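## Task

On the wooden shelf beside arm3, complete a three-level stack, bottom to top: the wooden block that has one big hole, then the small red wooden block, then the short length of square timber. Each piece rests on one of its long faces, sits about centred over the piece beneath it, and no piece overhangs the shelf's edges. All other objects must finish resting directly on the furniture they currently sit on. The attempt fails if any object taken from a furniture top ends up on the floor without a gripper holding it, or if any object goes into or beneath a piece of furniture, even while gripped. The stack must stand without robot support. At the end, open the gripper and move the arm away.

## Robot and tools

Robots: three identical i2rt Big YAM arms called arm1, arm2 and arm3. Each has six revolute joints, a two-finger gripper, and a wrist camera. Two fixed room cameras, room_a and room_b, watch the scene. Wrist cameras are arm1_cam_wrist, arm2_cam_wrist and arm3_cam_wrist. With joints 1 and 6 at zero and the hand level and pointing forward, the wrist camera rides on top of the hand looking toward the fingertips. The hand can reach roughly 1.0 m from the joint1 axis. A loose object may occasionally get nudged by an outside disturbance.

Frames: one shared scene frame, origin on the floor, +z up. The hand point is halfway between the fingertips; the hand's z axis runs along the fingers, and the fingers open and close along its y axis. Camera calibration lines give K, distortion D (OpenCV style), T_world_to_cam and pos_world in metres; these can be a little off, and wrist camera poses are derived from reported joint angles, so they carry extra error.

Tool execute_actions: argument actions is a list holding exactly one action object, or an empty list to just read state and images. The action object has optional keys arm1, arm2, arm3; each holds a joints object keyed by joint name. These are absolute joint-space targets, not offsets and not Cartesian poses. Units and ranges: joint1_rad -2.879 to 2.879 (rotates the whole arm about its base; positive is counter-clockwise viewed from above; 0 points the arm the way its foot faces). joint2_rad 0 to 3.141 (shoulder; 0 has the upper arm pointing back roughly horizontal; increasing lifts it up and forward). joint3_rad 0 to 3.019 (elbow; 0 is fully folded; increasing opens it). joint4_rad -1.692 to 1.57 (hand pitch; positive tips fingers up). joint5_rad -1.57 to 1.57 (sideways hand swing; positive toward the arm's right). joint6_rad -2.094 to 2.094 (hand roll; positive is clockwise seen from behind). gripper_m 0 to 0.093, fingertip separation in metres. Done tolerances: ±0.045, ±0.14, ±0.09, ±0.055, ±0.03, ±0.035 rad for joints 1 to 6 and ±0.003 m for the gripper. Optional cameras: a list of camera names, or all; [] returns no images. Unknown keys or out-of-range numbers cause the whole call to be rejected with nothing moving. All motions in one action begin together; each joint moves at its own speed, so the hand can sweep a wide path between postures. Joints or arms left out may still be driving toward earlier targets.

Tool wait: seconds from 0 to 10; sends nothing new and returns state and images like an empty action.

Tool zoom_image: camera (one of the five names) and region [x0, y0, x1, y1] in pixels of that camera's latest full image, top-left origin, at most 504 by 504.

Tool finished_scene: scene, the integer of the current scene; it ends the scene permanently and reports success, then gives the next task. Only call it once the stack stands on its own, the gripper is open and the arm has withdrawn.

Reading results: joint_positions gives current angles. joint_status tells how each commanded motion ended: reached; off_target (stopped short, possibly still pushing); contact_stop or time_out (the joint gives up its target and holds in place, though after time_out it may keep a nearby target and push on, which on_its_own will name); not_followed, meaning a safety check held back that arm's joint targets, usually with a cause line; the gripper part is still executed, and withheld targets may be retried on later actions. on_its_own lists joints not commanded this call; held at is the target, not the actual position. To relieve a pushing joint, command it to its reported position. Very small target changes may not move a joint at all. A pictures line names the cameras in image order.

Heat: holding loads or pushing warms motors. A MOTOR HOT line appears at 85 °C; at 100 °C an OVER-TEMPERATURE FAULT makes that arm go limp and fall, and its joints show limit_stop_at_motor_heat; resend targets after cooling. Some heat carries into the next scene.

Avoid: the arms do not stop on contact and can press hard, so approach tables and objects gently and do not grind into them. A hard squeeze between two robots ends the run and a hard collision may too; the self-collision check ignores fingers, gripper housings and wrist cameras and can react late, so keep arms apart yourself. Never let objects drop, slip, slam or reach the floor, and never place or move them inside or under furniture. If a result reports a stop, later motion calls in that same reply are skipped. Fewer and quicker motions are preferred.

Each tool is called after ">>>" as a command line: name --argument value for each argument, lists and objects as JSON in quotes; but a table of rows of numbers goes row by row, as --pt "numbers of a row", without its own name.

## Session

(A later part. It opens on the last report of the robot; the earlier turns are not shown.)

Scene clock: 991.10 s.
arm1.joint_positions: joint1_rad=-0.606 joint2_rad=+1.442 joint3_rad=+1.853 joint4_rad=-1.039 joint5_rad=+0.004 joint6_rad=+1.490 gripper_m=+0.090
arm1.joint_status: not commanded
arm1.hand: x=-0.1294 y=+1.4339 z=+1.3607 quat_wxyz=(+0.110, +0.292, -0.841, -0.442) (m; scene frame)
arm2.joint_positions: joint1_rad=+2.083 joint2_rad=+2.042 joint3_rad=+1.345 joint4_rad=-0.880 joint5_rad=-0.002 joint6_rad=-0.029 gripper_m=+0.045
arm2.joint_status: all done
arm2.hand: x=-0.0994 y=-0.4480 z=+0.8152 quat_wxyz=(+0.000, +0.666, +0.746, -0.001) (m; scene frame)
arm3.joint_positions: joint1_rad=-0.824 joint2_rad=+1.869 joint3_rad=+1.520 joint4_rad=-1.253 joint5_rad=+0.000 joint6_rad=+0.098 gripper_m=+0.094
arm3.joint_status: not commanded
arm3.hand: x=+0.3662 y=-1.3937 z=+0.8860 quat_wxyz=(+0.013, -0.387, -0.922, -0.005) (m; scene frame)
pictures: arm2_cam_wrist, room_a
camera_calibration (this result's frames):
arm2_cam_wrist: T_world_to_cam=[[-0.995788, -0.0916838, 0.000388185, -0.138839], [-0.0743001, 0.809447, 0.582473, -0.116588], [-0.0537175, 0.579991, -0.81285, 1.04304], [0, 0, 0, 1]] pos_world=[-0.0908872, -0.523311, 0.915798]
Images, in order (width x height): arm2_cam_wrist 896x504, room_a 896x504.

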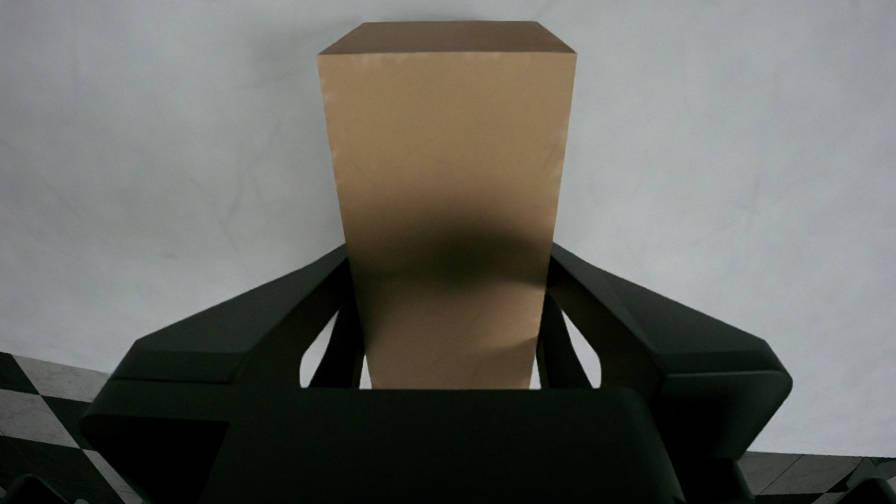

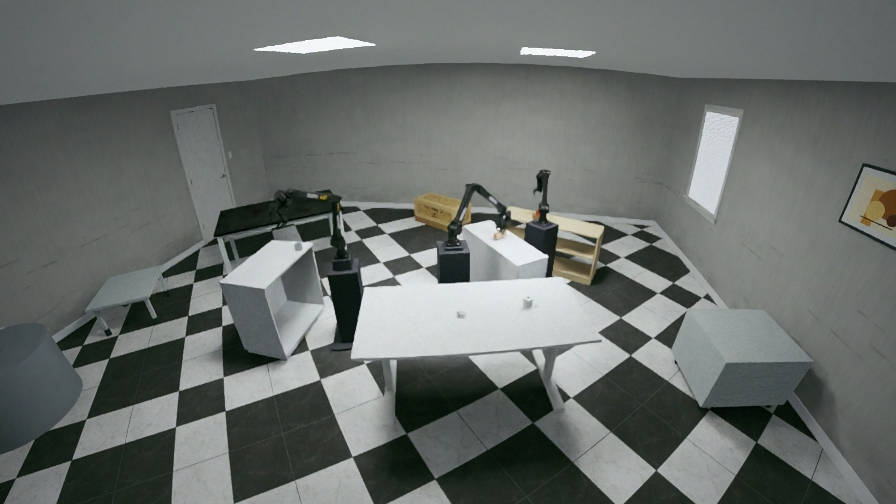

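>>> execute_actions --actions '[{"arm2":{"joints":{"joint2_rad":2.07,"joint4_rad":-0.84}}}]' --cameras '["arm2_cam_wrist","room_a"]'

>>> zoom_image --camera "room_a" --region '[460, 200, 540, 260]'

Scene clock: 999.77 s.
arm1.joint_positions: joint1_rad=-0.606 joint2_rad=+1.442 joint3_rad=+1.853 joint4_rad=-1.039 joint5_rad=+0.004 joint6_rad=+1.490 gripper_m=+0.090
arm1.joint_status: not commanded
arm1.hand: x=-0.1294 y=+1.4339 z=+1.3607 quat_wxyz=(+0.110, +0.292, -0.841, -0.442) (m; scene frame)
arm2.joint_positions: joint1_rad=+2.083 joint2_rad=+2.070 joint3_rad=+1.345 joint4_rad=-0.850 joint5_rad=-0.002 joint6_rad=-0.029 gripper_m=+0.045
arm2.joint_status: all done
arm2.hand: x=-0.0993 y=-0.4500 z=+0.8004 quat_wxyz=(+0.001, +0.666, +0.746, -0.002) (m; scene frame)
arm3.joint_positions: joint1_rad=-0.824 joint2_rad=+1.869 joint3_rad=+1.520 joint4_rad=-1.253 joint5_rad=+0.000 joint6_rad=+0.098 gripper_m=+0.094
arm3.joint_status: not commanded
arm3.hand: x=+0.3662 y=-1.3937 z=+0.8860 quat_wxyz=(+0.013, -0.387, -0.922, -0.005) (m; scene frame)
pictures: arm2_cam_wrist, room_a
camera_calibration (this result's frames):
arm2_cam_wrist: T_world_to_cam=[[-0.995788, -0.0916884, 0.000402443, -0.138916], [-0.0743774, 0.810332, 0.581232, -0.104917], [-0.0536183, 0.578754, -0.813738, 1.03232], [0, 0, 0, 1]] pos_world=[-0.0907832, -0.525181, 0.901078]
Images, in order (width x height): arm2_cam_wrist 896x504, room_a 896x504.

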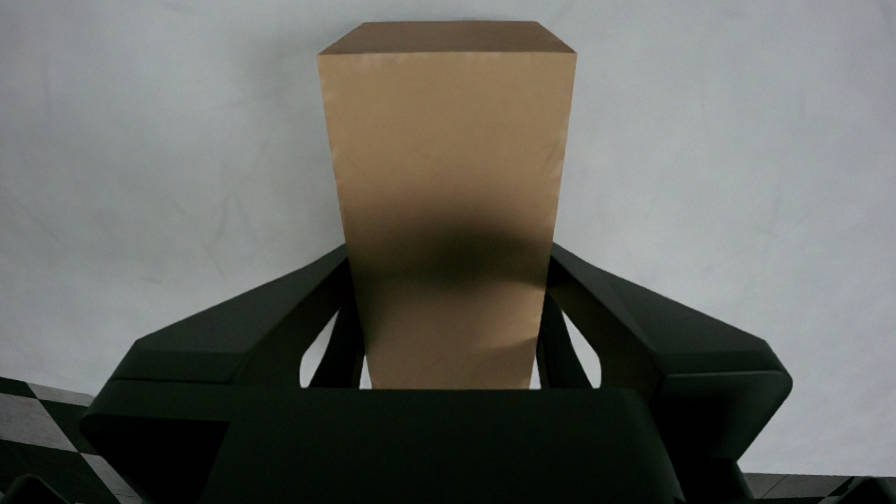

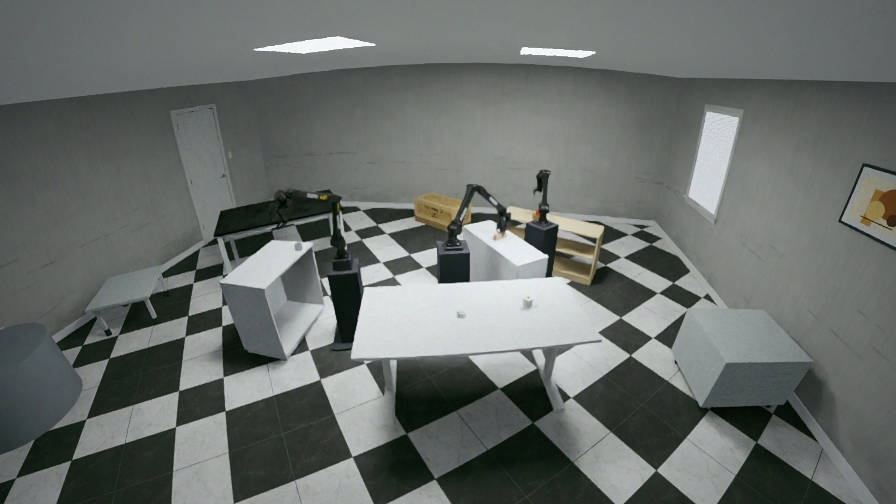

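Region (460, 200, 540, 260) of room_a's 896x504 image, scaled by 6.300, with more detail than that image has; it fills the top 378 rows of this view, and the rest is white.

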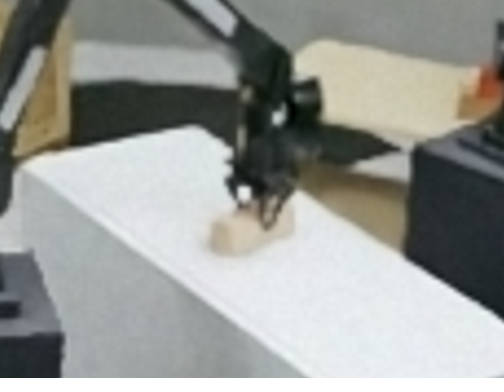

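>>> execute_actions --actions '[{"arm2":{"joints":{"joint2_rad":2.095,"joint4_rad":-0.82}}}]' --cameras '["arm2_cam_wrist","room_a"]'

>>> zoom_image --camera "room_a" --region '[460, 200, 540, 260]'

Scene clock: 1016.07 s.
arm1.joint_positions: joint1_rad=-0.606 joint2_rad=+1.442 joint3_rad=+1.853 joint4_rad=-1.039 joint5_rad=+0.004 joint6_rad=+1.490 gripper_m=+0.090
arm1.joint_status: not commanded
arm1.hand: x=-0.1294 y=+1.4339 z=+1.3607 quat_wxyz=(+0.110, +0.292, -0.841, -0.442) (m; scene frame)
arm2.joint_positions: joint1_rad=+2.083 joint2_rad=+2.084 joint3_rad=+1.345 joint4_rad=-0.828 joint5_rad=-0.001 joint6_rad=-0.029 gripper_m=+0.045
arm2.joint_status: all done
arm2.hand: x=-0.0993 y=-0.4528 z=+0.7932 quat_wxyz=(+0.004, +0.667, +0.745, -0.005) (m; scene frame)
arm3.joint_positions: joint1_rad=-0.824 joint2_rad=+1.869 joint3_rad=+1.520 joint4_rad=-1.253 joint5_rad=+0.000 joint6_rad=+0.098 gripper_m=+0.094
arm3.joint_status: not commanded
arm3.hand: x=+0.3662 y=-1.3937 z=+0.8860 quat_wxyz=(+0.013, -0.387, -0.922, -0.005) (m; scene frame)
pictures: arm2_cam_wrist, room_a
camera_calibration (this result's frames):
arm2_cam_wrist: T_world_to_cam=[[-0.99582, -0.0913289, 0.000859207, -0.139442], [-0.0742691, 0.81521, 0.574384, -0.0908639], [-0.0531583, 0.57192, -0.818585, 1.02882], [0, 0, 0, 1]] pos_world=[-0.0909169, -0.527066, 0.89449]
Images, in order (width x height): arm2_cam_wrist 896x504, room_a 896x504.

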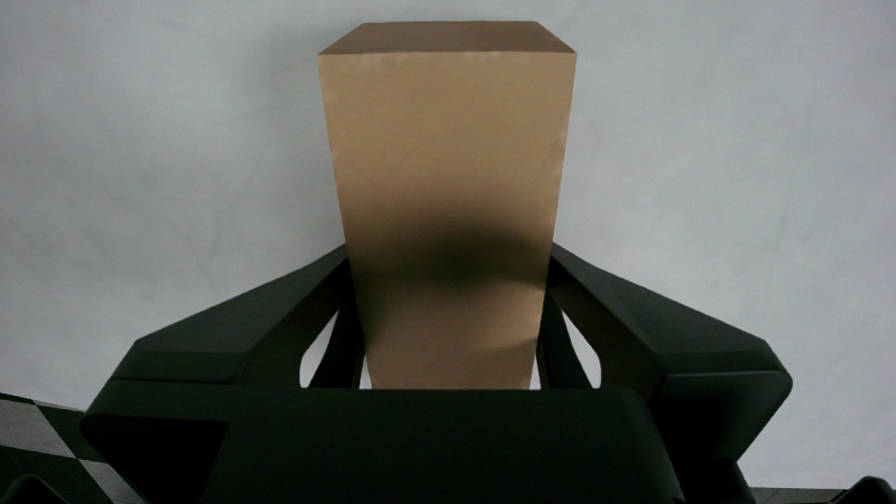

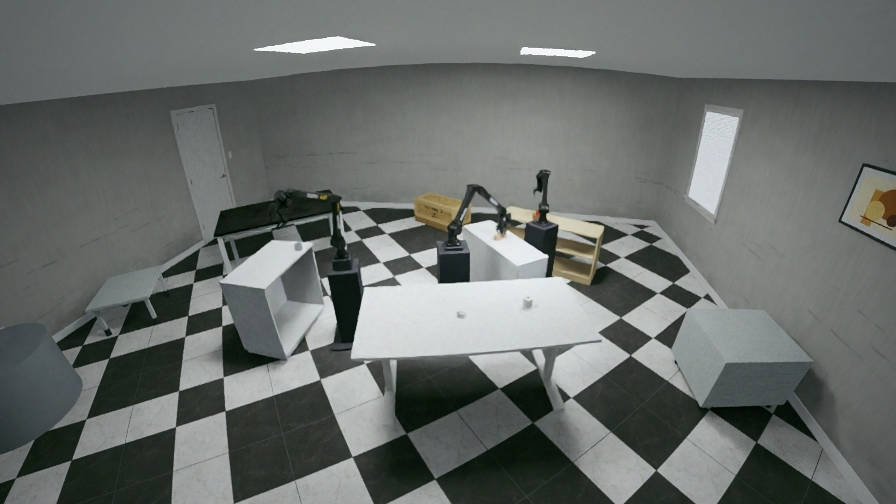

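Region (460, 200, 540, 260) of room_a's 896x504 image, scaled by 6.300, with more detail than that image has; it fills the top 378 rows of this view, and the rest is white.

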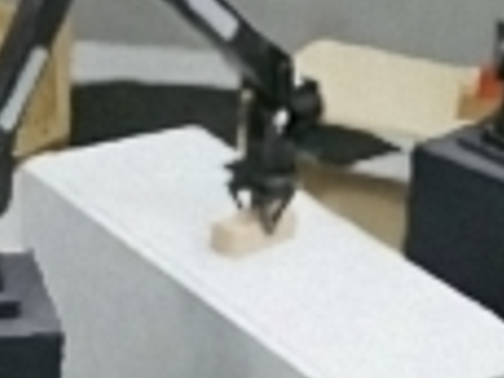

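>>> execute_actions --actions '[{"arm2":{"joints":{"joint2_rad":2.112}}}]' --cameras '["arm2_cam_wrist"]'

Scene clock: 1023.27 s.
arm1.joint_positions: joint1_rad=-0.606 joint2_rad=+1.442 joint3_rad=+1.853 joint4_rad=-1.039 joint5_rad=+0.004 joint6_rad=+1.490 gripper_m=+0.090
arm1.joint_status: not commanded
arm1.hand: x=-0.1294 y=+1.4339 z=+1.3607 quat_wxyz=(+0.110, +0.292, -0.841, -0.442) (m; scene frame)
arm2.joint_positions: joint1_rad=+2.083 joint2_rad=+2.084 joint3_rad=+1.345 joint4_rad=-0.828 joint5_rad=-0.001 joint6_rad=-0.029 gripper_m=+0.045
arm2.joint_status: all done
arm2.hand: x=-0.0993 y=-0.4528 z=+0.7932 quat_wxyz=(+0.004, +0.667, +0.745, -0.005) (m; scene frame)
arm3.joint_positions: joint1_rad=-0.824 joint2_rad=+1.869 joint3_rad=+1.520 joint4_rad=-1.253 joint5_rad=+0.000 joint6_rad=+0.098 gripper_m=+0.094
arm3.joint_status: not commanded
arm3.hand: x=+0.3662 y=-1.3937 z=+0.8860 quat_wxyz=(+0.013, -0.387, -0.922, -0.005) (m; scene frame)
pictures: arm2_cam_wrist
camera_calibration (this result's frames):
arm2_cam_wrist: T_world_to_cam=[[-0.99582, -0.0913289, 0.000859207, -0.139442], [-0.0742691, 0.81521, 0.574384, -0.0908639], [-0.0531583, 0.57192, -0.818585, 1.02882], [0, 0, 0, 1]] pos_world=[-0.0909169, -0.527066, 0.89449]
Images, in order (width x height): arm2_cam_wrist 896x504.

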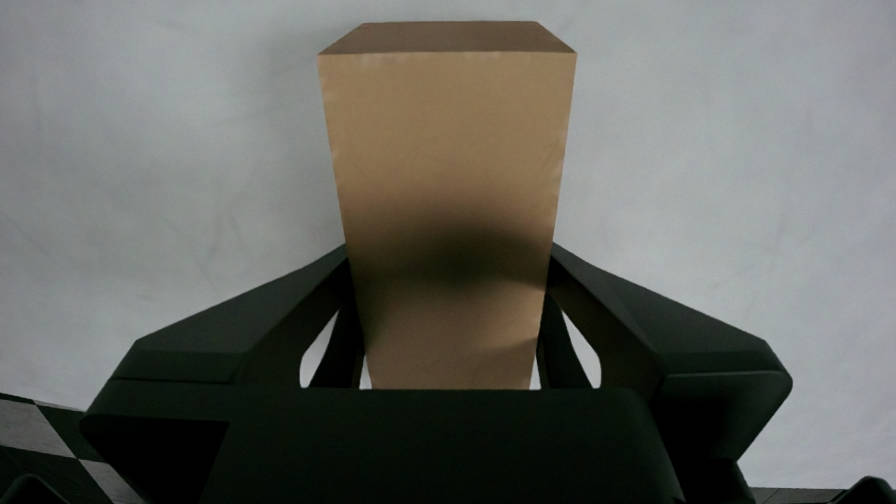

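>>> execute_actions --actions '[{"arm2":{"joints":{"joint2_rad":2.084,"gripper_m":0.092}}}]' --cameras '["arm2_cam_wrist"]'

Scene clock: 1027.83 s.
arm1.joint_positions: joint1_rad=-0.606 joint2_rad=+1.442 joint3_rad=+1.853 joint4_rad=-1.039 joint5_rad=+0.004 joint6_rad=+1.490 gripper_m=+0.090
arm1.joint_status: not commanded
arm1.hand: x=-0.1294 y=+1.4339 z=+1.3607 quat_wxyz=(+0.110, +0.292, -0.841, -0.442) (m; scene frame)
arm2.joint_positions: joint1_rad=+2.083 joint2_rad=+2.084 joint3_rad=+1.345 joint4_rad=-0.828 joint5_rad=-0.001 joint6_rad=-0.029 gripper_m=+0.092
arm2.joint_status: all done
arm2.hand: x=-0.0993 y=-0.4528 z=+0.7932 quat_wxyz=(+0.004, +0.667, +0.745, -0.005) (m; scene frame)
arm3.joint_positions: joint1_rad=-0.824 joint2_rad=+1.869 joint3_rad=+1.520 joint4_rad=-1.253 joint5_rad=+0.000 joint6_rad=+0.098 gripper_m=+0.094
arm3.joint_status: not commanded
arm3.hand: x=+0.3662 y=-1.3937 z=+0.8860 quat_wxyz=(+0.013, -0.387, -0.922, -0.005) (m; scene frame)
pictures: arm2_cam_wrist
camera_calibration (this result's frames):
arm2_cam_wrist: T_world_to_cam=[[-0.99582, -0.0913289, 0.000859207, -0.139442], [-0.0742691, 0.81521, 0.574384, -0.0908639], [-0.0531583, 0.57192, -0.818585, 1.02882], [0, 0, 0, 1]] pos_world=[-0.0909169, -0.527066, 0.89449]
Images, in order (width x height): arm2_cam_wrist 896x504.

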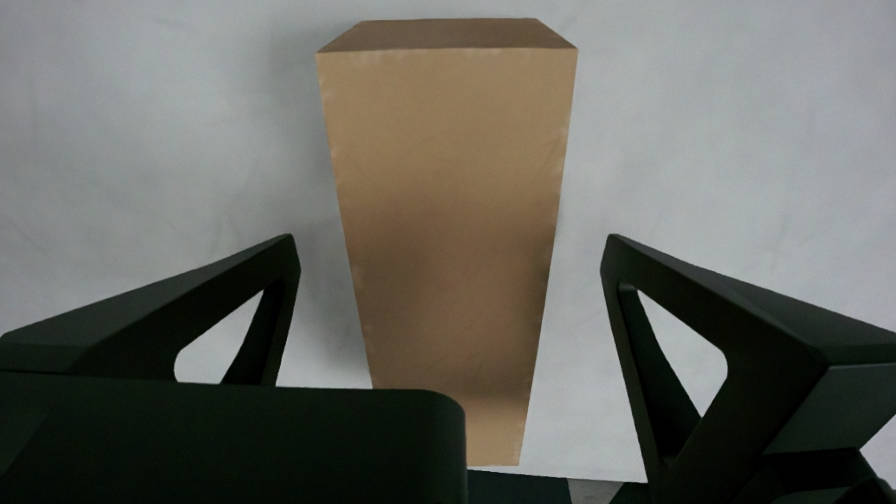

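>>> execute_actions --actions '[{"arm2":{"joints":{"joint2_rad":1.5}},"arm3":{"joints":{"joint2_rad":1.6}}}]' --cameras '["room_b","arm3_cam_wrist"]'

>>> execute_actions --actions '[{"arm2":{"joints":{"joint1_rad":0.3,"joint2_rad":1.2}}}]' --cameras '["room_b","room_a"]'

Scene clock: 1038.70 s.
arm1.joint_positions: joint1_rad=-0.606 joint2_rad=+1.442 joint3_rad=+1.853 joint4_rad=-1.039 joint5_rad=+0.004 joint6_rad=+1.490 gripper_m=+0.090
arm1.joint_status: not commanded
arm1.hand: x=-0.1294 y=+1.4339 z=+1.3607 quat_wxyz=(+0.110, +0.292, -0.841, -0.442) (m; scene frame)
arm2.joint_positions: joint1_rad=+2.083 joint2_rad=+1.501 joint3_rad=+1.341 joint4_rad=-0.827 joint5_rad=-0.001 joint6_rad=-0.029 gripper_m=+0.092
arm2.joint_status: all done
arm2.hand: x=-0.0963 y=-0.4759 z=+1.1163 quat_wxyz=(+0.211, +0.637, +0.713, -0.202) (m; scene frame)
arm3.joint_positions: joint1_rad=-0.824 joint2_rad=+1.607 joint3_rad=+1.531 joint4_rad=-1.254 joint5_rad=+0.000 joint6_rad=+0.098 gripper_m=+0.094
arm3.joint_status: all done
arm3.hand: x=+0.3607 y=-1.3895 z=+1.0285 quat_wxyz=(-0.117, -0.384, -0.915, +0.035) (m; scene frame)
pictures: arm3_cam_wrist, room_b
camera_calibration (this result's frames):
arm3_cam_wrist: T_world_to_cam=[[-0.7032, -0.710148, -0.0346394, -0.699538], [-0.665763, 0.640585, 0.382635, 0.739178], [-0.249538, 0.29213, -0.92325, 1.57414], [0, 0, 0, 1]] pos_world=[0.39301, -1.43014, 1.14626]
Images, in order (width x height): arm3_cam_wrist 896x504, room_b 896x504.

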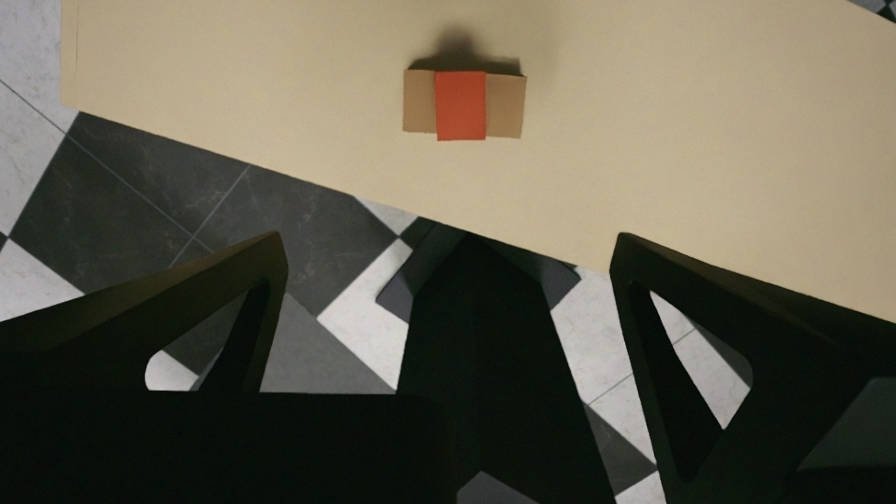

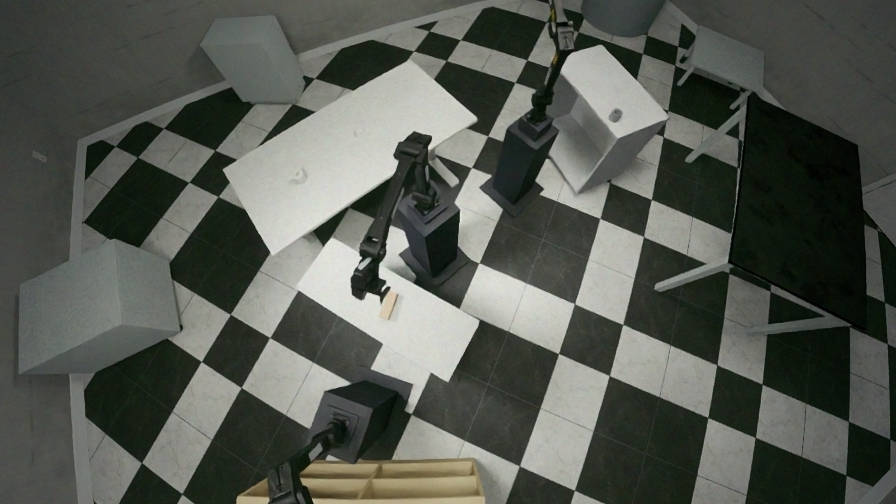

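Scene clock: 1040.57 s.
arm1.joint_positions: joint1_rad=-0.606 joint2_rad=+1.442 joint3_rad=+1.853 joint4_rad=-1.039 joint5_rad=+0.004 joint6_rad=+1.490 gripper_m=+0.090
arm1.joint_status: not commanded
arm1.hand: x=-0.1294 y=+1.4339 z=+1.3607 quat_wxyz=(+0.110, +0.292, -0.841, -0.442) (m; scene frame)
arm2.joint_positions: joint1_rad=+0.299 joint2_rad=+1.215 joint3_rad=+1.341 joint4_rad=-0.827 joint5_rad=+0.001 joint6_rad=-0.029 gripper_m=+0.092
arm2.joint_status: all done
arm2.hand: x=-0.6589 y=+0.1682 z=+1.2641 quat_wxyz=(-0.030, +0.905, -0.048, -0.421) (m; scene frame)
arm3.joint_positions: joint1_rad=-0.824 joint2_rad=+1.607 joint3_rad=+1.531 joint4_rad=-1.254 joint5_rad=+0.000 joint6_rad=+0.098 gripper_m=+0.094
arm3.joint_status: not commanded
arm3.hand: x=+0.3607 y=-1.3895 z=+1.0285 quat_wxyz=(-0.117, -0.384, -0.915, +0.035) (m; scene frame)
pictures: room_a, room_b
Images, in order (width x height): room_a 896x504, room_b 896x504.

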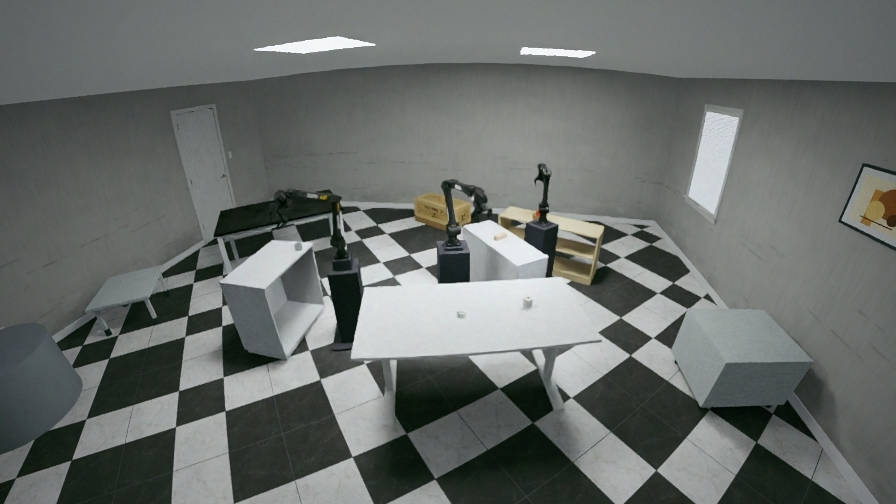

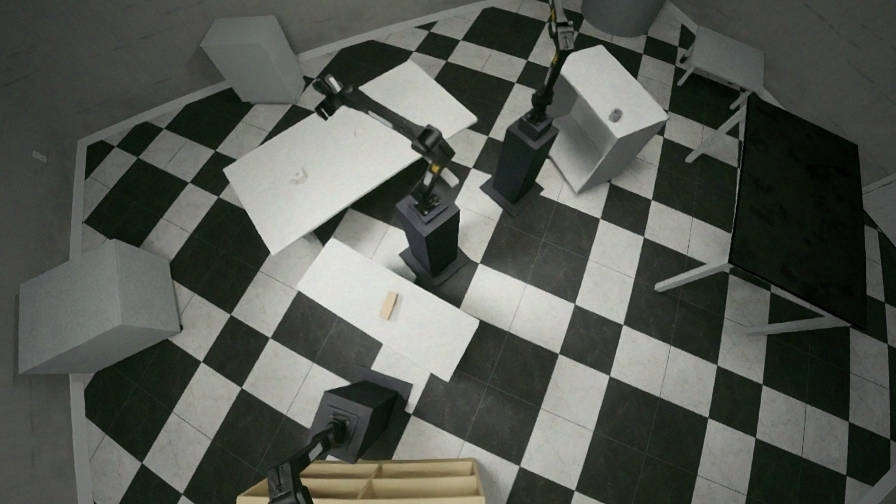

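>>> execute_actions --actions '[]' --cameras '["arm3_cam_wrist"]'

>>> zoom_image --camera "arm3_cam_wrist" --region '[380, 20, 560, 160]'

Scene clock: 1081.00 s.
arm1.joint_positions: joint1_rad=-0.606 joint2_rad=+1.442 joint3_rad=+1.853 joint4_rad=-1.039 joint5_rad=+0.004 joint6_rad=+1.490 gripper_m=+0.090
arm1.joint_status: not commanded
arm1.hand: x=-0.1294 y=+1.4339 z=+1.3607 quat_wxyz=(+0.110, +0.292, -0.841, -0.442) (m; scene frame)
arm2.joint_positions: joint1_rad=+0.299 joint2_rad=+1.215 joint3_rad=+1.341 joint4_rad=-0.827 joint5_rad=+0.001 joint6_rad=-0.029 gripper_m=+0.092
arm2.joint_status: all done
arm2.hand: x=-0.6589 y=+0.1682 z=+1.2641 quat_wxyz=(-0.030, +0.905, -0.048, -0.421) (m; scene frame)
arm3.joint_positions: joint1_rad=-0.824 joint2_rad=+1.607 joint3_rad=+1.531 joint4_rad=-1.254 joint5_rad=+0.000 joint6_rad=+0.098 gripper_m=+0.094
arm3.joint_status: not commanded
arm3.hand: x=+0.3607 y=-1.3895 z=+1.0285 quat_wxyz=(-0.117, -0.384, -0.915, +0.035) (m; scene frame)
pictures: arm3_cam_wrist
camera_calibration (this result's frames):
arm3_cam_wrist: T_world_to_cam=[[-0.7032, -0.710148, -0.0346394, -0.699538], [-0.665763, 0.640585, 0.382635, 0.739178], [-0.249538, 0.29213, -0.92325, 1.57414], [0, 0, 0, 1]] pos_world=[0.39301, -1.43014, 1.14626]
Images, in order (width x height): arm3_cam_wrist 896x504.

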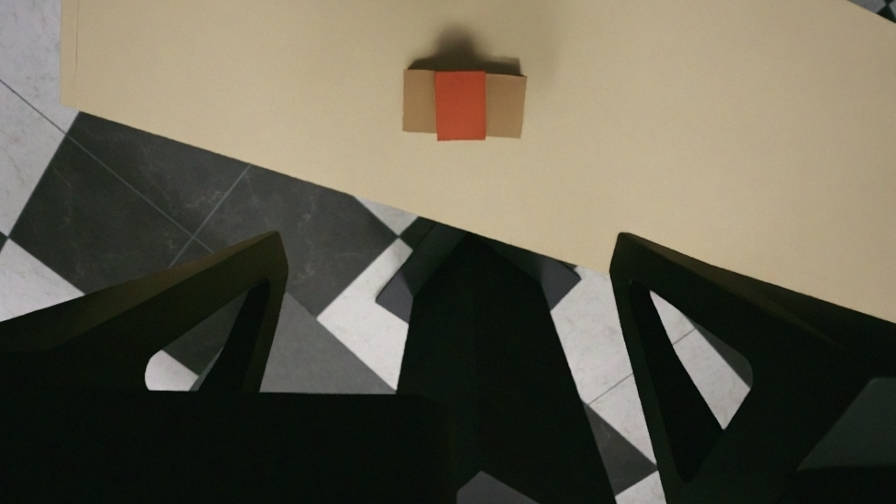

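Region (380, 20, 560, 160) of arm3_cam_wrist's 896x504 image, scaled by 2.800, with more detail than that image has.

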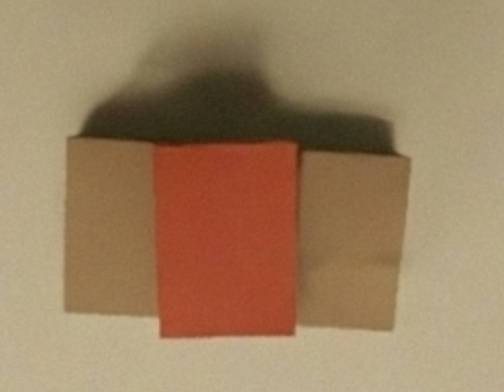

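>>> execute_actions --actions '[{"arm3":{"joints":{"joint1_rad":1.512,"joint2_rad":1.93,"joint3_rad":1.71,"joint4_rad":-1.31,"joint6_rad":-0.05}}}]' --cameras '["arm3_cam_wrist","room_b"]'

Scene clock: 1149.00 s.
arm1.joint_positions: joint1_rad=-0.606 joint2_rad=+1.442 joint3_rad=+1.853 joint4_rad=-1.039 joint5_rad=+0.004 joint6_rad=+1.490 gripper_m=+0.090
arm1.joint_status: not commanded
arm1.hand: x=-0.1294 y=+1.4339 z=+1.3607 quat_wxyz=(+0.110, +0.292, -0.841, -0.442) (m; scene frame)
arm2.joint_positions: joint1_rad=+0.299 joint2_rad=+1.215 joint3_rad=+1.341 joint4_rad=-0.827 joint5_rad=+0.001 joint6_rad=-0.029 gripper_m=+0.092
arm2.joint_status: not commanded
arm2.hand: x=-0.6589 y=+0.1682 z=+1.2641 quat_wxyz=(-0.030, +0.905, -0.048, -0.421) (m; scene frame)
arm3.joint_positions: joint1_rad=+1.521 joint2_rad=+1.959 joint3_rad=+1.681 joint4_rad=-1.299 joint5_rad=+0.000 joint6_rad=-0.040 gripper_m=+0.094
arm3.joint_status: all done
arm3.hand: x=-0.0994 y=-0.4487 z=+0.8907 quat_wxyz=(+0.001, +0.747, -0.665, +0.005) (m; scene frame)
pictures: arm3_cam_wrist, room_b
camera_calibration (this result's frames):
arm3_cam_wrist: T_world_to_cam=[[0.992063, 0.125565, -0.00660097, 0.15873], [0.104245, -0.791998, 0.601558, -0.878361], [0.0703067, -0.597472, -0.798802, 0.579039], [0, 0, 0, 1]] pos_world=[-0.106615, -0.369631, 0.99197]
Images, in order (width x height): arm3_cam_wrist 896x504, room_b 896x504.

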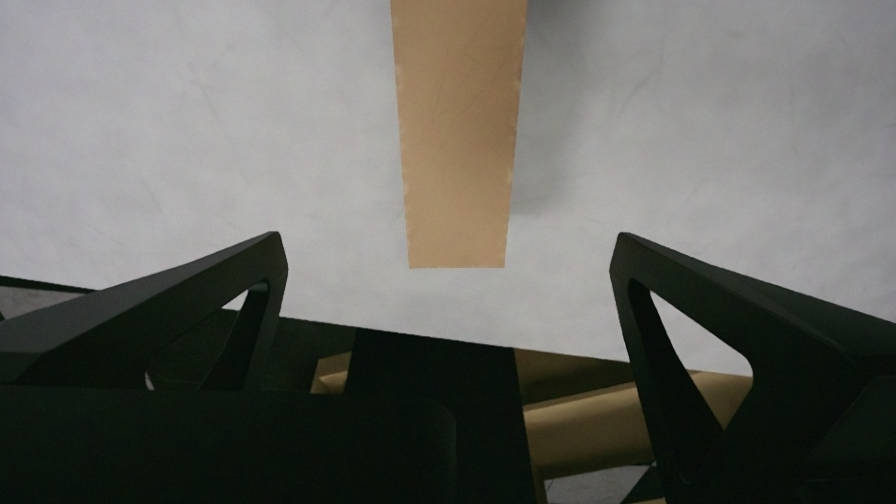

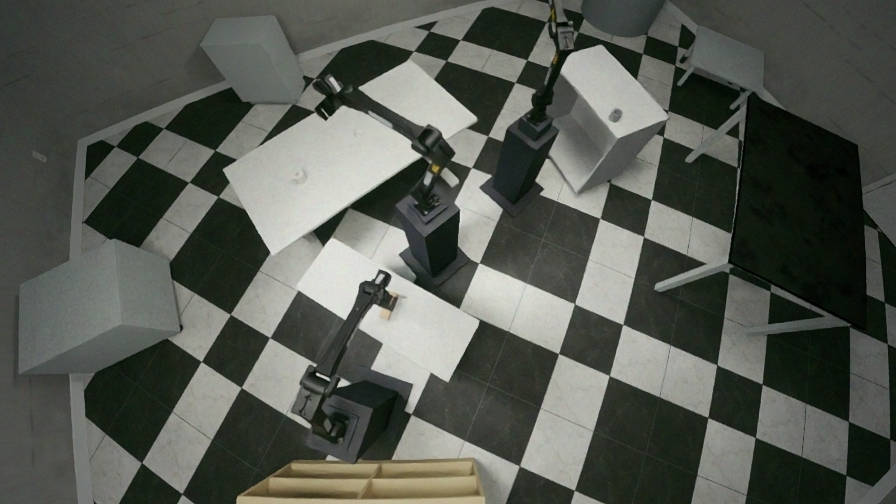

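>>> zoom_image --camera "arm3_cam_wrist" --region '[370, 150, 550, 290]'

Region (370, 150, 550, 290) of arm3_cam_wrist's 896x504 image, scaled by 2.800, with more detail than that image has.

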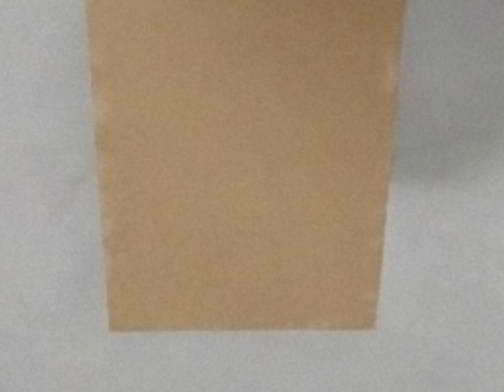

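>>> execute_actions --actions '[{"arm3":{"joints":{"joint2_rad":2.012,"joint3_rad":1.655,"joint4_rad":-1.19}}}]' --cameras '["arm3_cam_wrist"]'

Scene clock: 1171.93 s.
arm1.joint_positions: joint1_rad=-0.606 joint2_rad=+1.442 joint3_rad=+1.853 joint4_rad=-1.039 joint5_rad=+0.004 joint6_rad=+1.490 gripper_m=+0.090
arm1.joint_status: not commanded
arm1.hand: x=-0.1294 y=+1.4339 z=+1.3607 quat_wxyz=(+0.110, +0.292, -0.841, -0.442) (m; scene frame)
arm2.joint_positions: joint1_rad=+0.299 joint2_rad=+1.215 joint3_rad=+1.341 joint4_rad=-0.827 joint5_rad=+0.001 joint6_rad=-0.029 gripper_m=+0.092
arm2.joint_status: not commanded
arm2.hand: x=-0.6589 y=+0.1682 z=+1.2641 quat_wxyz=(-0.030, +0.905, -0.048, -0.421) (m; scene frame)
arm3.joint_positions: joint1_rad=+1.521 joint2_rad=+2.027 joint3_rad=+1.644 joint4_rad=-1.205 joint5_rad=+0.000 joint6_rad=-0.040 gripper_m=+0.094
arm3.joint_status: all done
arm3.hand: x=-0.0995 y=-0.4431 z=+0.8378 quat_wxyz=(+0.005, +0.747, -0.665, +0.009) (m; scene frame)
pictures: arm3_cam_wrist
camera_calibration (this result's frames):
arm3_cam_wrist: T_world_to_cam=[[0.992077, 0.125429, -0.00716685, 0.158247], [0.10367, -0.785088, 0.610647, -0.846609], [0.0709661, -0.606552, -0.79187, 0.530363], [0, 0, 0, 1]] pos_world=[-0.106862, -0.362818, 0.938092]
Images, in order (width x height): arm3_cam_wrist 896x504.

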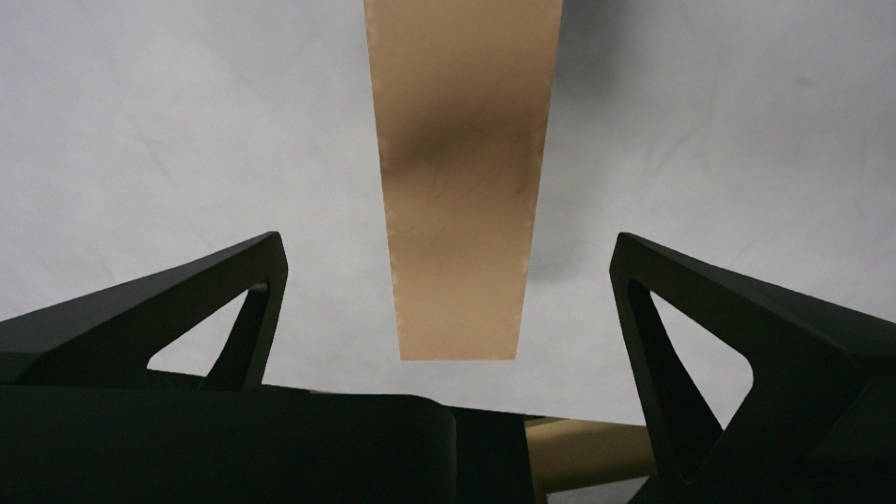

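>>> execute_actions --actions '[{"arm3":{"joints":{"joint1_rad":1.504,"joint2_rad":2.055,"joint3_rad":1.615,"joint4_rad":-1.097}}}]' --cameras '["arm3_cam_wrist"]'

Scene clock: 1189.20 s.
arm1.joint_positions: joint1_rad=-0.606 joint2_rad=+1.442 joint3_rad=+1.853 joint4_rad=-1.039 joint5_rad=+0.004 joint6_rad=+1.490 gripper_m=+0.090
arm1.joint_status: not commanded
arm1.hand: x=-0.1294 y=+1.4339 z=+1.3607 quat_wxyz=(+0.110, +0.292, -0.841, -0.442) (m; scene frame)
arm2.joint_positions: joint1_rad=+0.299 joint2_rad=+1.215 joint3_rad=+1.341 joint4_rad=-0.827 joint5_rad=+0.001 joint6_rad=-0.029 gripper_m=+0.092
arm2.joint_status: not commanded
arm2.hand: x=-0.6589 y=+0.1682 z=+1.2641 quat_wxyz=(-0.030, +0.905, -0.048, -0.421) (m; scene frame)
arm3.joint_positions: joint1_rad=+1.516 joint2_rad=+2.062 joint3_rad=+1.608 joint4_rad=-1.112 joint5_rad=+0.000 joint6_rad=-0.040 gripper_m=+0.094
arm3.joint_status: all done
arm3.hand: x=-0.0970 y=-0.4376 z=+0.8049 quat_wxyz=(-0.003, +0.746, -0.666, +0.001) (m; scene frame)
pictures: arm3_cam_wrist
camera_calibration (this result's frames):
arm3_cam_wrist: T_world_to_cam=[[0.992616, 0.121148, -0.00604258, 0.152095], [0.101133, -0.799064, 0.592679, -0.814442], [0.0669736, -0.588914, -0.805416, 0.525709], [0, 0, 0, 1]] pos_world=[-0.103813, -0.359619, 0.907036]
Images, in order (width x height): arm3_cam_wrist 896x504.

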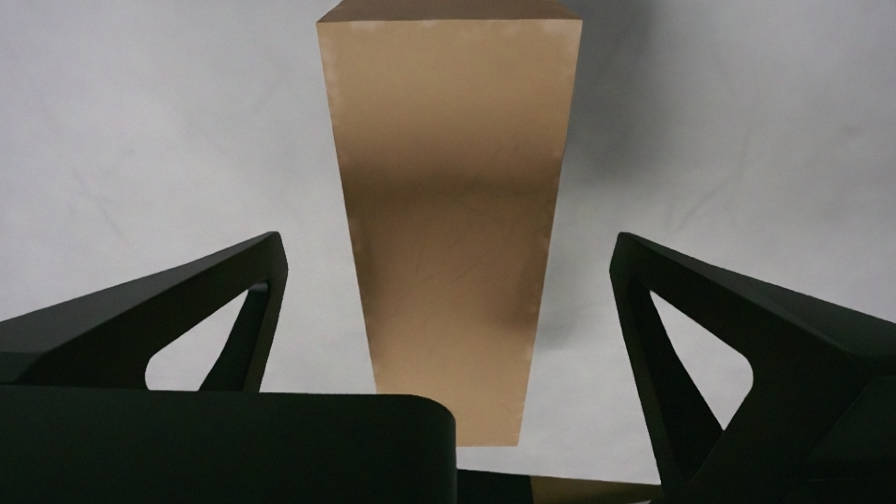

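>>> execute_actions --actions '[{"arm3":{"joints":{"gripper_m":0.035}}}]' --cameras '["arm3_cam_wrist"]'

Scene clock: 1196.33 s.
arm1.joint_positions: joint1_rad=-0.606 joint2_rad=+1.442 joint3_rad=+1.853 joint4_rad=-1.039 joint5_rad=+0.004 joint6_rad=+1.490 gripper_m=+0.090
arm1.joint_status: not commanded
arm1.hand: x=-0.1294 y=+1.4339 z=+1.3607 quat_wxyz=(+0.110, +0.292, -0.841, -0.442) (m; scene frame)
arm2.joint_positions: joint1_rad=+0.299 joint2_rad=+1.215 joint3_rad=+1.341 joint4_rad=-0.827 joint5_rad=+0.001 joint6_rad=-0.029 gripper_m=+0.092
arm2.joint_status: not commanded
arm2.hand: x=-0.6589 y=+0.1682 z=+1.2641 quat_wxyz=(-0.030, +0.905, -0.048, -0.421) (m; scene frame)
arm3.joint_positions: joint1_rad=+1.516 joint2_rad=+2.062 joint3_rad=+1.608 joint4_rad=-1.111 joint5_rad=+0.000 joint6_rad=-0.041 gripper_m=+0.045
arm3.joint_status: gripper_m off_target (ended at +0.045, target +0.035)
arm3.hand: x=-0.0968 y=-0.4374 z=+0.8049 quat_wxyz=(-0.003, +0.746, -0.666, +0.000) (m; scene frame)
pictures: arm3_cam_wrist
camera_calibration (this result's frames):
arm3_cam_wrist: T_world_to_cam=[[0.992615, 0.121156, -0.00600252, 0.151826], [0.101167, -0.799514, 0.592066, -0.814002], [0.0669335, -0.588301, -0.805867, 0.526443], [0, 0, 0, 1]] pos_world=[-0.103591, -0.359494, 0.907097]
Images, in order (width x height): arm3_cam_wrist 896x504.

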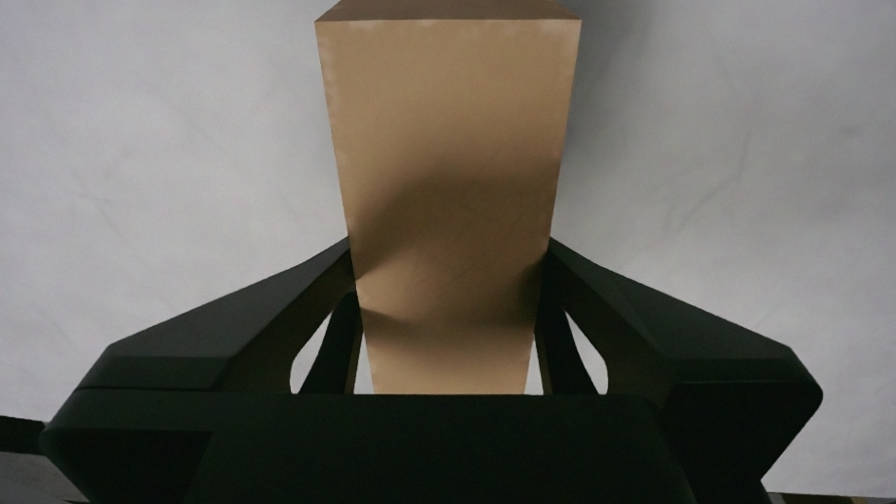

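>>> execute_actions --actions '[{"arm3":{"joints":{"joint2_rad":1.80,"joint4_rad":-1.36}}}]' --cameras '["arm3_cam_wrist"]'

>>> execute_actions --actions '[{"arm3":{"joints":{"joint1_rad":-0.826,"joint3_rad":1.53,"joint4_rad":-1.29,"joint6_rad":0.11}}}]' --cameras '["arm3_cam_wrist","room_a","room_b"]'

Scene clock: 1211.40 s.
arm1.joint_positions: joint1_rad=-0.606 joint2_rad=+1.442 joint3_rad=+1.853 joint4_rad=-1.039 joint5_rad=+0.004 joint6_rad=+1.490 gripper_m=+0.090
arm1.joint_status: not commanded
arm1.hand: x=-0.1294 y=+1.4339 z=+1.3607 quat_wxyz=(+0.110, +0.292, -0.841, -0.442) (m; scene frame)
arm2.joint_positions: joint1_rad=+0.299 joint2_rad=+1.215 joint3_rad=+1.341 joint4_rad=-0.827 joint5_rad=+0.001 joint6_rad=-0.029 gripper_m=+0.092
arm2.joint_status: not commanded
arm2.hand: x=-0.6589 y=+0.1682 z=+1.2641 quat_wxyz=(-0.030, +0.905, -0.048, -0.421) (m; scene frame)
arm3.joint_positions: joint1_rad=+1.516 joint2_rad=+1.816 joint3_rad=+1.590 joint4_rad=-1.348 joint5_rad=+0.000 joint6_rad=-0.041 gripper_m=+0.045
arm3.joint_status: all done
arm3.hand: x=-0.0936 y=-0.4911 z=+0.9359 quat_wxyz=(+0.000, +0.746, -0.666, +0.004) (m; scene frame)
pictures: arm3_cam_wrist
camera_calibration (this result's frames):
arm3_cam_wrist: T_world_to_cam=[[0.992625, 0.121049, -0.00647914, 0.156364], [0.100723, -0.793851, 0.599713, -0.939235], [0.0674512, -0.595943, -0.800189, 0.591159], [0, 0, 0, 1]] pos_world=[-0.100482, -0.412243, 1.03732]
Images, in order (width x height): arm3_cam_wrist 896x504.

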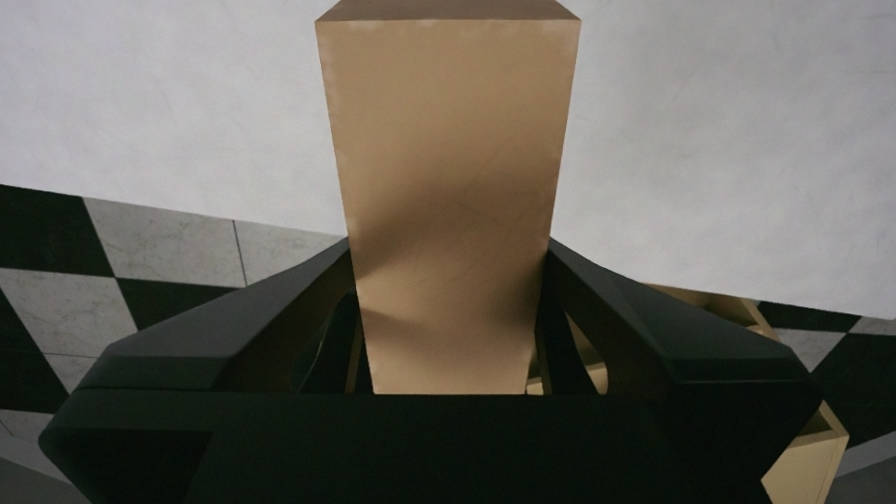

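Scene clock: 1213.67 s.
arm1.joint_positions: joint1_rad=-0.606 joint2_rad=+1.442 joint3_rad=+1.853 joint4_rad=-1.039 joint5_rad=+0.004 joint6_rad=+1.490 gripper_m=+0.090
arm1.joint_status: not commanded
arm1.hand: x=-0.1294 y=+1.4339 z=+1.3607 quat_wxyz=(+0.110, +0.292, -0.841, -0.442) (m; scene frame)
arm2.joint_positions: joint1_rad=+0.299 joint2_rad=+1.215 joint3_rad=+1.341 joint4_rad=-0.827 joint5_rad=+0.001 joint6_rad=-0.029 gripper_m=+0.092
arm2.joint_status: not commanded
arm2.hand: x=-0.6589 y=+0.1682 z=+1.2641 quat_wxyz=(-0.030, +0.905, -0.048, -0.421) (m; scene frame)
arm3.joint_positions: joint1_rad=-0.837 joint2_rad=+1.819 joint3_rad=+1.515 joint4_rad=-1.292 joint5_rad=+0.001 joint6_rad=+0.100 gripper_m=+0.045
arm3.joint_status: all done
arm3.hand: x=+0.3537 y=-1.3929 z=+0.9111 quat_wxyz=(+0.009, -0.394, -0.919, -0.003) (m; scene frame)
pictures: arm3_cam_wrist, room_a, room_b
camera_calibration (this result's frames):
arm3_cam_wrist: T_world_to_cam=[[-0.718212, -0.695743, -0.0106253, -0.707488], [-0.555906, 0.564541, 0.610133, 0.429603], [-0.418497, 0.444111, -0.792228, 1.61704], [0, 0, 0, 1]] pos_world=[0.407418, -1.4529, 1.01143]
Images, in order (width x height): arm3_cam_wrist 896x504, room_a 896x504, room_b 896x504.

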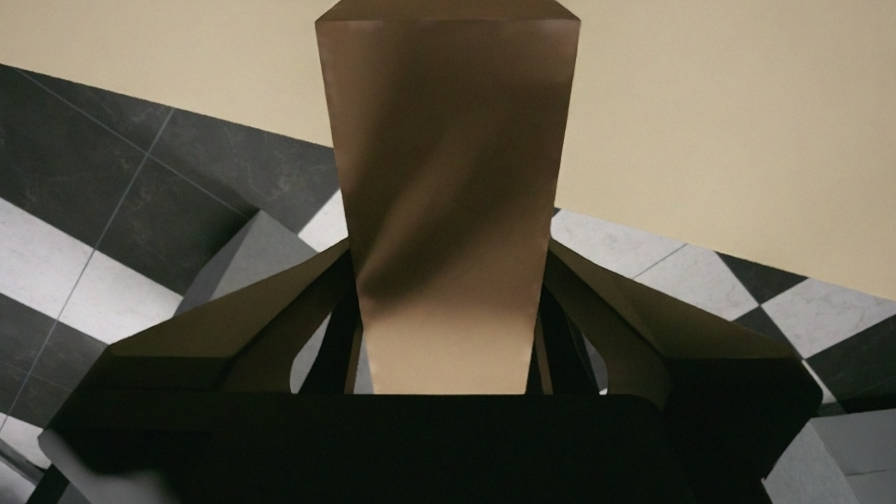

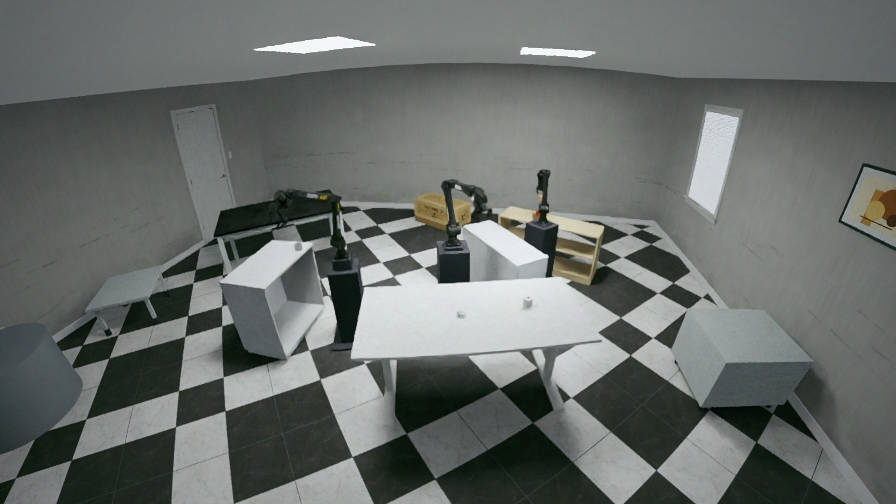

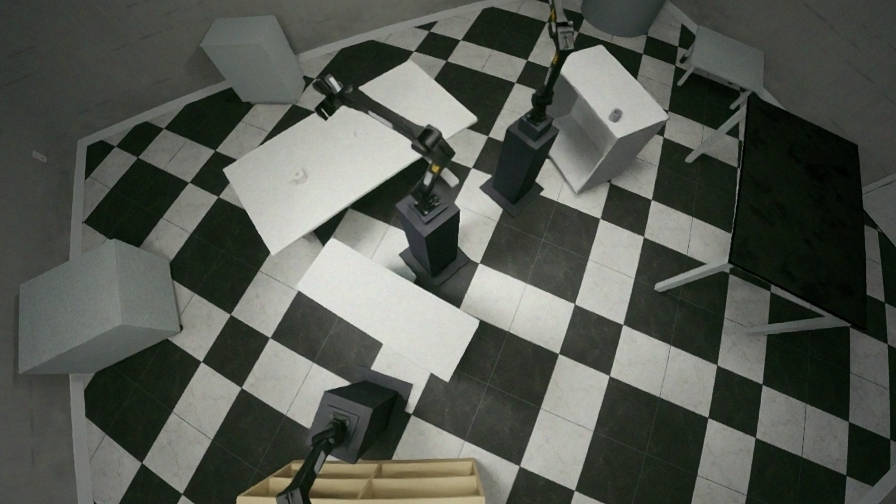

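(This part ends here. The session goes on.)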